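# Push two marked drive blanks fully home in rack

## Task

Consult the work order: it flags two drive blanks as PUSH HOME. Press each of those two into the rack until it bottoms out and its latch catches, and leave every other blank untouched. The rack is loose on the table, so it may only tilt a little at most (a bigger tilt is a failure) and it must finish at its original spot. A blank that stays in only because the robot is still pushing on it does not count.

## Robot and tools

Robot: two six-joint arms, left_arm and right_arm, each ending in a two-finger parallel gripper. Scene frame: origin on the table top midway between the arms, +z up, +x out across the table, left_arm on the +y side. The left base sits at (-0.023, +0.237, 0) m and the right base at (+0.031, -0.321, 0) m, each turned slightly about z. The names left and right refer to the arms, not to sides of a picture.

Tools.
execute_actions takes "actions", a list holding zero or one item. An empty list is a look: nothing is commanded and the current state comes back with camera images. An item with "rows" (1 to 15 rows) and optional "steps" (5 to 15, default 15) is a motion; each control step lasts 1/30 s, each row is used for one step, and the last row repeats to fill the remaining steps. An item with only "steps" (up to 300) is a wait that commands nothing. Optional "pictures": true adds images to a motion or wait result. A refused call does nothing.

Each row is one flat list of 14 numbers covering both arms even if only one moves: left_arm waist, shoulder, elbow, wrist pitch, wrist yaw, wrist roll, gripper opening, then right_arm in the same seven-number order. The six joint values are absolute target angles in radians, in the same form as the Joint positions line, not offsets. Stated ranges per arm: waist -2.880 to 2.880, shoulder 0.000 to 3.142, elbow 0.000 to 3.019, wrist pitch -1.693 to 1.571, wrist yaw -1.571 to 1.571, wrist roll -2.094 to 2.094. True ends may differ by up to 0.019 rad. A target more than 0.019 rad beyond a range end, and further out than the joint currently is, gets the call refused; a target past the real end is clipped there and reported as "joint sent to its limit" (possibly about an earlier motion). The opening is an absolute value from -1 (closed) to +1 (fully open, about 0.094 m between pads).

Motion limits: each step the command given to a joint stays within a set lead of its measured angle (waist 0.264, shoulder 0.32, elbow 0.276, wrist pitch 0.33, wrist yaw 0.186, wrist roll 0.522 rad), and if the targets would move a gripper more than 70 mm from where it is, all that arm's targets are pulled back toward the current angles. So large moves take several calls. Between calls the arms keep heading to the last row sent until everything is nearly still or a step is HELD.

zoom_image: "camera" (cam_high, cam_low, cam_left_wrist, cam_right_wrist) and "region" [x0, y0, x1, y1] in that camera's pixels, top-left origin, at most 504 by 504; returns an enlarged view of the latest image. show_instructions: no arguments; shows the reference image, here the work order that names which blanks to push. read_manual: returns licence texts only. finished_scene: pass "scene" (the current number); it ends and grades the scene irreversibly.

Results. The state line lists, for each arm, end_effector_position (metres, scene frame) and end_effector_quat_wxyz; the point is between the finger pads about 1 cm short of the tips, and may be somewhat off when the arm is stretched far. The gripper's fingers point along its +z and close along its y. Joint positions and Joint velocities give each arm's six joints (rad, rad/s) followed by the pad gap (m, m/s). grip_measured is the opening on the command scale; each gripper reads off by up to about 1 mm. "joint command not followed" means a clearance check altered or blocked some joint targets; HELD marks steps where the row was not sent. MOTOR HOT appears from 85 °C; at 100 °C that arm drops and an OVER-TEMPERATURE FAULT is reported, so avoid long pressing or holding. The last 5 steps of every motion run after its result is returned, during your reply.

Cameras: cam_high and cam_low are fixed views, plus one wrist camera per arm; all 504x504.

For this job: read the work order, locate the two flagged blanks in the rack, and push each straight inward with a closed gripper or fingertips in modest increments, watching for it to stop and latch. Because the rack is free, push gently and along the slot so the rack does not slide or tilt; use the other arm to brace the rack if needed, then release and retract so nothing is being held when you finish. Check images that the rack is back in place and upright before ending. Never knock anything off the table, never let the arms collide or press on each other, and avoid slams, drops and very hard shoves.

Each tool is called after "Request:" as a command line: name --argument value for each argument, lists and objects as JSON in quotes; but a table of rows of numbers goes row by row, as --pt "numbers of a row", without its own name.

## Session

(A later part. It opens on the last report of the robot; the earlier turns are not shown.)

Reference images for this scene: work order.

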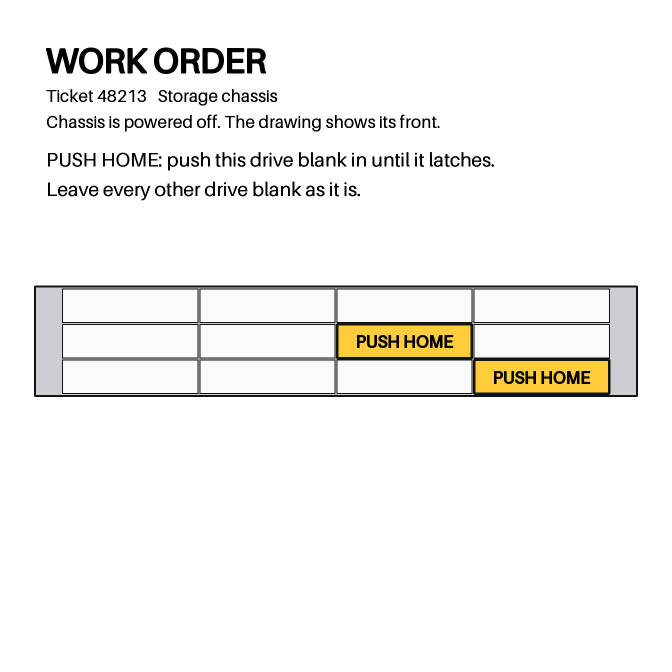

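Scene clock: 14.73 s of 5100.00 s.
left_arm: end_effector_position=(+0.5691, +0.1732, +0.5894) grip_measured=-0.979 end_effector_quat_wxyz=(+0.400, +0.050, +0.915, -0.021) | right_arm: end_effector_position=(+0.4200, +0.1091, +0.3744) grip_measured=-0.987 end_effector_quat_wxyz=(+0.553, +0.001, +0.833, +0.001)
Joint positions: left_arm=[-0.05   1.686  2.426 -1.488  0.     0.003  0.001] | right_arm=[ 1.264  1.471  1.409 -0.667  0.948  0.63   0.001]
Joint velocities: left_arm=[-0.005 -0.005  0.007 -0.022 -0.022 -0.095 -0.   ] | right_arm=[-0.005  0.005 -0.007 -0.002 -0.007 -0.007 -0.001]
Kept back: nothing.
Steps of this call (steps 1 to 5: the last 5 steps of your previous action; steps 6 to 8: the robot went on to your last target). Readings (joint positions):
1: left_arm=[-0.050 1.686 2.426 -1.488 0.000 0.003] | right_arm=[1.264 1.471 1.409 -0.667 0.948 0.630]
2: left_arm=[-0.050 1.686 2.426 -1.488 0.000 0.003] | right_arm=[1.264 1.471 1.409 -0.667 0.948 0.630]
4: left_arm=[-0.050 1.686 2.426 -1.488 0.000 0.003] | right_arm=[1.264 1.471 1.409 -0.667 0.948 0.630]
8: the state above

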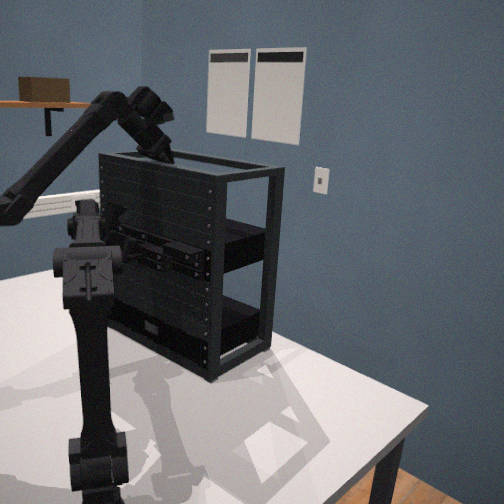

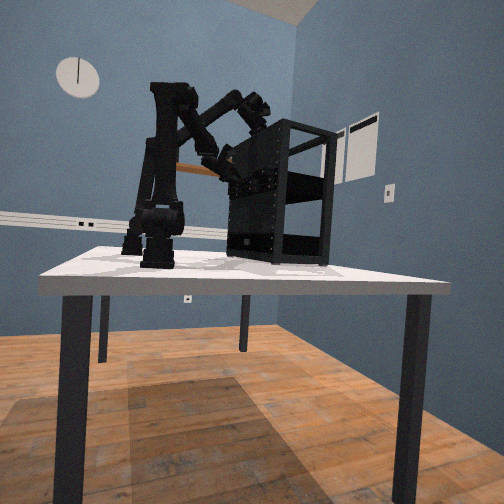

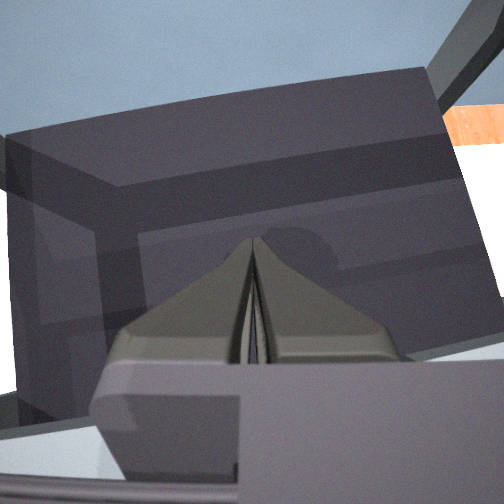

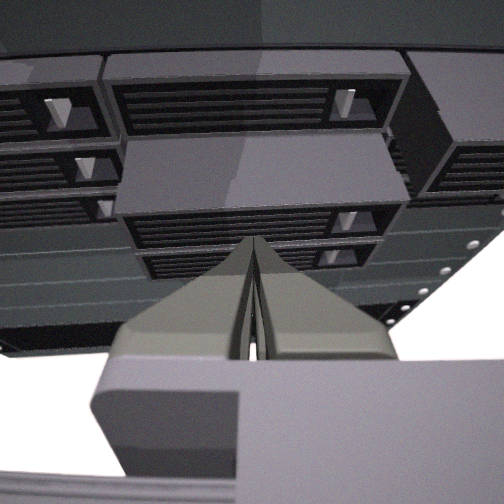

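Request:
execute_actions --actions '[{"rows":[[-0.05,1.74,2.40,-1.53,0,0,-1,1.235,1.485,1.47,-0.645,0.93,0.6,-1]],"steps":12}]'

Request:
execute_actions --actions '[{"rows":[[-0.05,1.74,2.40,-1.53,0,0,-1,1.19,1.505,1.485,-0.62,0.91,0.58,-1]],"steps":15}]' --pictures true

Scene clock: 15.10 s of 5100.00 s.
left_arm: end_effector_position=(+0.5691, +0.1732, +0.5894) grip_measured=-0.979 end_effector_quat_wxyz=(+0.400, +0.050, +0.915, -0.021) | right_arm: end_effector_position=(+0.4288, +0.1059, +0.3797) grip_measured=-0.987 end_effector_quat_wxyz=(+0.552, +0.003, +0.834, +0.003)
Joint positions: left_arm=[-0.05   1.686  2.426 -1.488  0.     0.003  0.001] | right_arm=[ 1.245  1.472  1.422 -0.664  0.932  0.615  0.001]
Joint velocities: left_arm=[-0.015 -0.005 -0.002 -0.012  0.051 -0.022 -0.   ] | right_arm=[-0.083 -0.034  0.017 -0.002 -0.183 -0.022 -0.   ]
Steps of this call (steps 1 to 4: the robot went on to your last target; steps 5 to 11: the first 7 steps of this action). Readings (joint positions):
5: left_arm=[-0.050 1.686 2.426 -1.488 0.000 0.003] | right_arm=[1.263 1.471 1.410 -0.667 0.942 0.628]
6: left_arm=[-0.050 1.686 2.426 -1.488 0.000 0.003] | right_arm=[1.261 1.471 1.412 -0.667 0.936 0.624]
8: left_arm=[-0.050 1.686 2.426 -1.488 0.000 0.003] | right_arm=[1.255 1.472 1.417 -0.666 0.934 0.619]
11: the state above

Scene clock: 15.60 s of 5100.00 s.
left_arm: end_effector_position=(+0.5691, +0.1732, +0.5894) grip_measured=-0.979 end_effector_quat_wxyz=(+0.400, +0.050, +0.915, -0.021) | right_arm: end_effector_position=(+0.4372, +0.1073, +0.3799) grip_measured=-0.987 end_effector_quat_wxyz=(+0.550, -0.001, +0.835, +0.007)
Joint positions: left_arm=[-0.05   1.686  2.426 -1.488  0.     0.003  0.001] | right_arm=[ 1.229  1.48   1.431 -0.647  0.908  0.593  0.001]
Joint velocities: left_arm=[ 0.005 -0.005  0.007 -0.002  0.007  0.007  0.   ] | right_arm=[-0.015  0.005  0.012 -0.002  0.037 -0.007 -0.001]
Steps of this call (steps 1 to 5: the last 5 steps of your previous action; steps 6 to 15: the first 10 steps of this action). Readings (joint positions):
6: left_arm=[-0.050 1.686 2.426 -1.488 0.000 0.003] | right_arm=[1.243 1.472 1.423 -0.662 0.924 0.609]
7: left_arm=[-0.050 1.686 2.426 -1.488 0.000 0.003] | right_arm=[1.240 1.472 1.424 -0.658 0.918 0.606]
9: left_arm=[-0.050 1.686 2.426 -1.488 0.000 0.003] | right_arm=[1.233 1.475 1.427 -0.653 0.909 0.600]
13: left_arm=[-0.050 1.686 2.426 -1.488 0.000 0.003] | right_arm=[1.229 1.480 1.431 -0.647 0.908 0.594]
15: the state above

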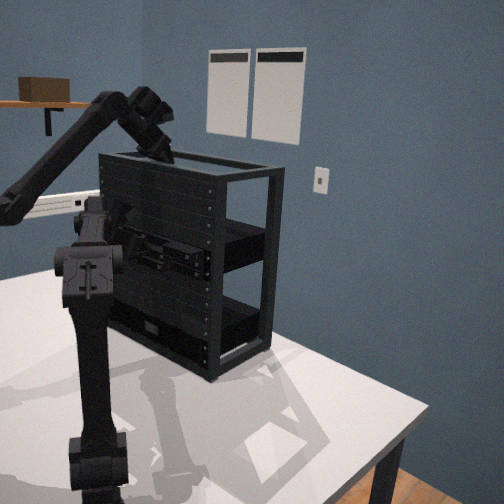

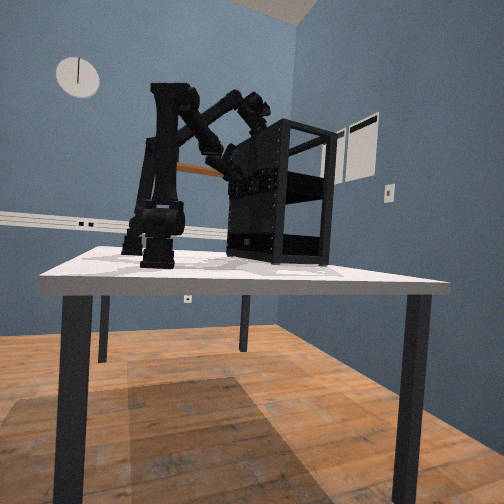

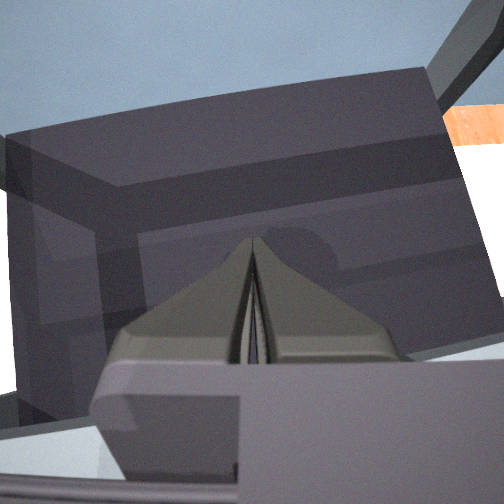

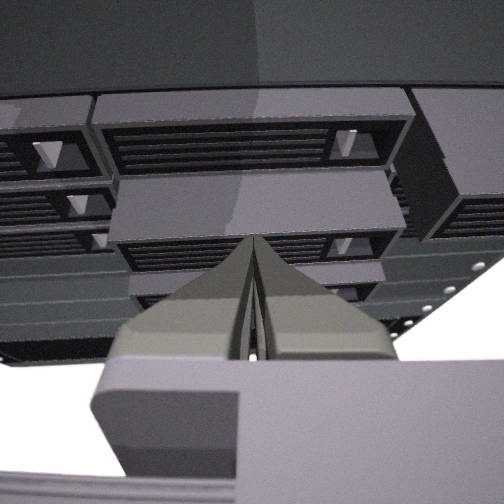

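Request:
execute_actions --actions '[{"rows":[[-0.05,1.74,2.40,-1.53,0,0,-1,1.16,1.535,1.495,-0.6,0.895,0.56,-1]],"steps":10}]'

Request:
execute_actions --actions '[{"rows":[[-0.05,1.74,2.40,-1.53,0,0,-1,1.13,1.555,1.51,-0.58,0.88,0.54,-1]],"steps":12}]'

Request:
execute_actions --actions '[{"rows":[[-0.05,1.74,2.40,-1.53,0,0,-1,1.08,1.58,1.52,-0.57,0.88,0.54,-1]],"steps":15}]' --pictures true

Request:
execute_actions --actions '[{"rows":[[-0.05,1.67,2.47,-1.35,0,0,-1,1.27,1.445,1.45,-0.67,0.95,0.63,-1]],"steps":15}]' --pictures true

Scene clock: 16.73 s of 5100.00 s.
left_arm: end_effector_position=(+0.5691, +0.1732, +0.5894) grip_measured=-0.979 end_effector_quat_wxyz=(+0.400, +0.050, +0.915, -0.021) | right_arm: end_effector_position=(+0.4508, +0.1086, +0.3795) grip_measured=-0.987 end_effector_quat_wxyz=(+0.551, +0.003, +0.834, +0.008)
Joint positions: left_arm=[-0.05   1.686  2.426 -1.488  0.     0.003  0.001] | right_arm=[ 1.207  1.499  1.448 -0.626  0.894  0.577  0.001]
Joint velocities: left_arm=[ 0.005 -0.015 -0.007 -0.002  0.037  0.007 -0.   ] | right_arm=[-0.132  0.132  0.11   0.11   0.037 -0.066 -0.001]
Steps of this call (steps 1 to 5: the last 5 steps of your previous action; steps 6 to 15: the robot went on to your last target; steps 16 to 29: nothing new was sent; steps 30 to 34: the first 5 steps of this action). Readings (joint positions):
30: left_arm=[-0.050 1.686 2.426 -1.488 0.000 0.003] | right_arm=[1.227 1.481 1.431 -0.645 0.905 0.588]
31: left_arm=[-0.050 1.686 2.426 -1.488 0.000 0.003] | right_arm=[1.224 1.484 1.435 -0.641 0.902 0.585]
33: left_arm=[-0.050 1.686 2.426 -1.488 0.000 0.003] | right_arm=[1.212 1.494 1.444 -0.630 0.896 0.579]
34: the state above

Scene clock: 17.13 s of 5100.00 s.
left_arm: end_effector_position=(+0.5691, +0.1733, +0.5894) grip_measured=-0.979 end_effector_quat_wxyz=(+0.400, +0.050, +0.915, -0.021) | right_arm: end_effector_position=(+0.4649, +0.1085, +0.3773) grip_measured=-0.987 end_effector_quat_wxyz=(+0.551, +0.003, +0.835, +0.006)
Joint positions: left_arm=[-0.05   1.686  2.426 -1.488  0.     0.002  0.001] | right_arm=[ 1.184  1.519  1.462 -0.607  0.878  0.556  0.001]
Joint velocities: left_arm=[ 0.005 -0.005  0.002 -0.032 -0.022 -0.051  0.   ] | right_arm=[ 0.005  0.024 -0.002 -0.017 -0.037  0.007  0.001]
Steps of this call (steps 1 to 5: the last 5 steps of your previous action; steps 6 to 12: the first 7 steps of this action). Readings (joint positions):
6: left_arm=[-0.050 1.686 2.426 -1.488 0.000 0.003] | right_arm=[1.198 1.507 1.451 -0.620 0.891 0.570]
7: left_arm=[-0.050 1.686 2.426 -1.488 0.000 0.003] | right_arm=[1.196 1.509 1.453 -0.617 0.887 0.566]
9: left_arm=[-0.050 1.686 2.426 -1.488 0.000 0.003] | right_arm=[1.186 1.515 1.459 -0.609 0.878 0.560]
12: the state above

Scene clock: 17.63 s of 5100.00 s.
left_arm: end_effector_position=(+0.5691, +0.1733, +0.5894) grip_measured=-0.979 end_effector_quat_wxyz=(+0.400, +0.049, +0.915, -0.021) | right_arm: end_effector_position=(+0.4658, +0.1079, +0.3773) grip_measured=-0.987 end_effector_quat_wxyz=(+0.551, +0.002, +0.835, +0.004)
Joint positions: left_arm=[-0.05   1.686  2.426 -1.488  0.     0.002  0.001] | right_arm=[ 1.182  1.519  1.463 -0.607  0.878  0.552  0.001]
Joint velocities: left_arm=[-0.024  0.015 -0.022 -0.002 -0.007  0.007 -0.001] | right_arm=[-0.015  0.005  0.002 -0.012 -0.081  0.066 -0.002]
Steps of this call (steps 1 to 5: the last 5 steps of your previous action; steps 6 to 15: the first 10 steps of this action). Readings (joint positions):
6: left_arm=[-0.050 1.686 2.426 -1.488 0.000 0.002] | right_arm=[1.183 1.519 1.462 -0.607 0.878 0.553]
7: left_arm=[-0.050 1.686 2.426 -1.488 0.000 0.002] | right_arm=[1.182 1.519 1.463 -0.607 0.878 0.552]
9: left_arm=[-0.050 1.686 2.426 -1.488 0.000 0.002] | right_arm=[1.182 1.519 1.463 -0.607 0.878 0.552]
13: left_arm=[-0.050 1.686 2.426 -1.488 0.000 0.002] | right_arm=[1.182 1.519 1.463 -0.607 0.878 0.552]
15: the state above

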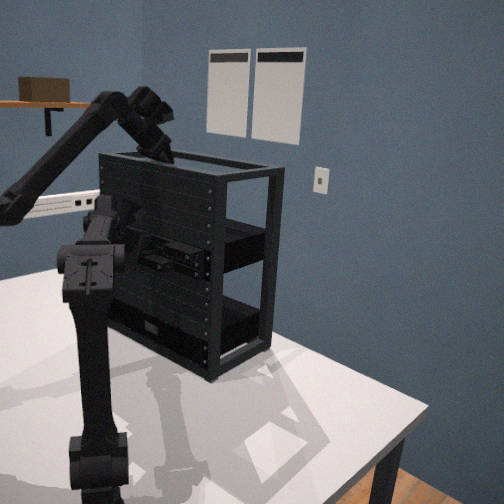

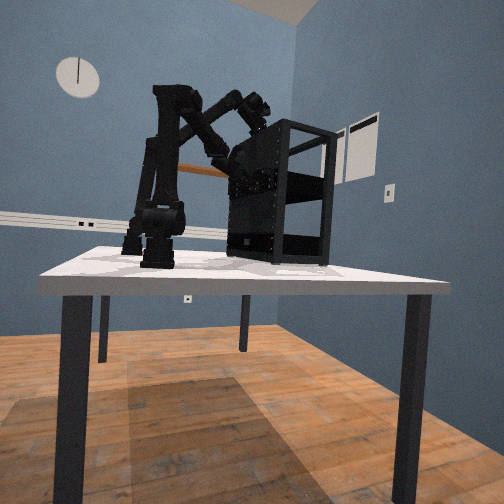

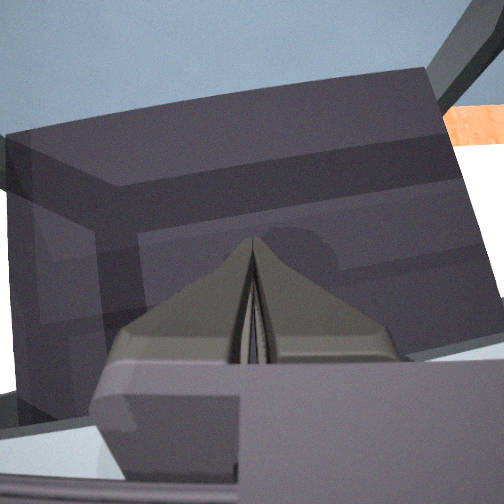

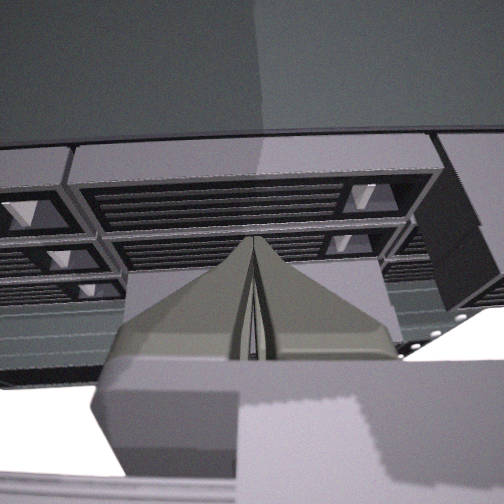

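Scene clock: 18.13 s of 5100.00 s.
left_arm: end_effector_position=(+0.5857, +0.1715, +0.6153) grip_measured=-0.979 end_effector_quat_wxyz=(+0.456, +0.048, +0.888, -0.024) | right_arm: end_effector_position=(+0.4102, +0.1148, +0.4089) grip_measured=-0.987 end_effector_quat_wxyz=(+0.567, +0.003, +0.823, +0.029)
Joint positions: left_arm=[-0.05   1.683  2.43  -1.369  0.     0.002  0.001] | right_arm=[ 1.284  1.441  1.442 -0.656  0.947  0.611  0.001]
Joint velocities: left_arm=[-0.005 -0.005  0.007  0.012 -0.022 -0.037 -0.   ] | right_arm=[ 0.005 -0.103  0.012  0.017 -0.022  0.007 -0.001]
Steps of this call (steps 1 to 5: the last 5 steps of your previous action; steps 6 to 15: the first 10 steps of this action). Readings (joint positions):
6: left_arm=[-0.050 1.684 2.428 -1.471 0.000 0.002] | right_arm=[1.192 1.514 1.461 -0.616 0.901 0.561]
7: left_arm=[-0.050 1.684 2.428 -1.435 0.000 0.002] | right_arm=[1.201 1.508 1.454 -0.632 0.930 0.573]
9: left_arm=[-0.050 1.684 2.428 -1.388 0.000 0.002] | right_arm=[1.231 1.486 1.443 -0.651 0.944 0.589]
13: left_arm=[-0.050 1.683 2.430 -1.369 0.000 0.002] | right_arm=[1.279 1.451 1.442 -0.656 0.946 0.607]
15: the state above

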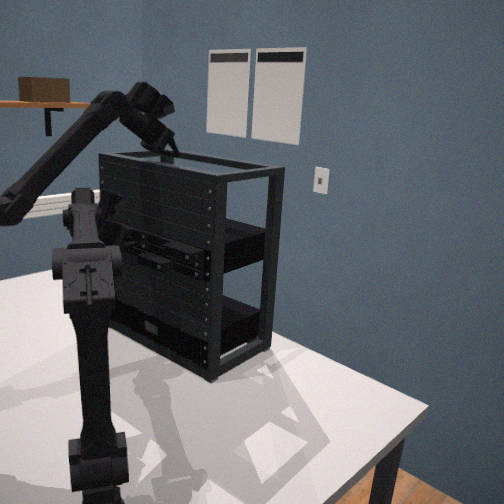

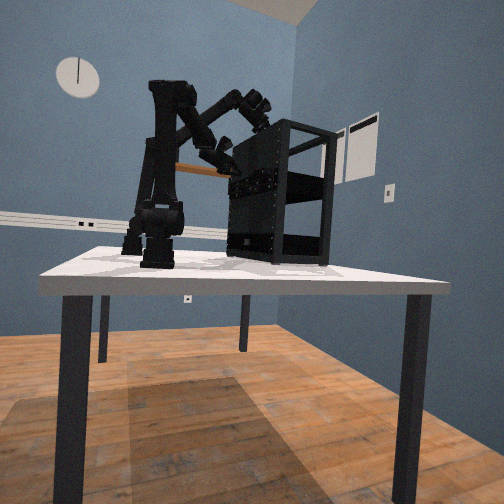

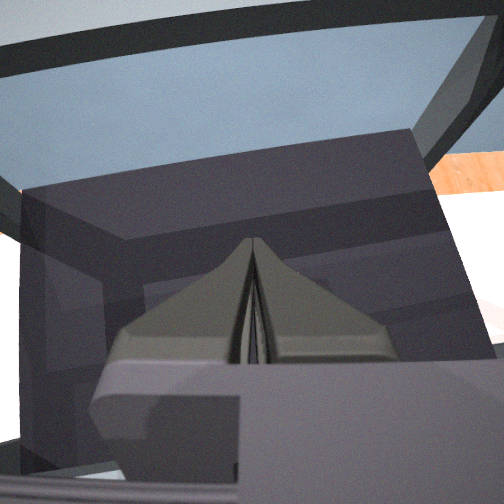

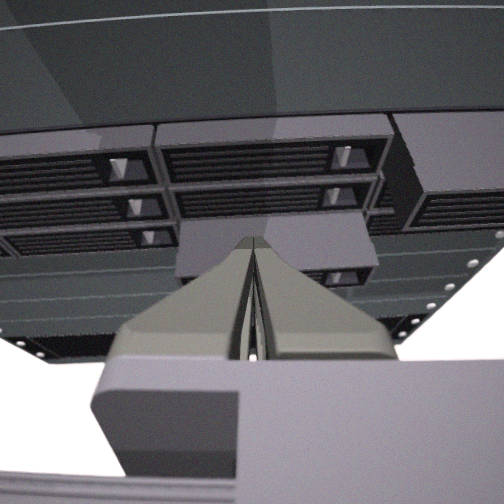

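Request:
finished_scene --scene 2

The scene is finished: the task was done.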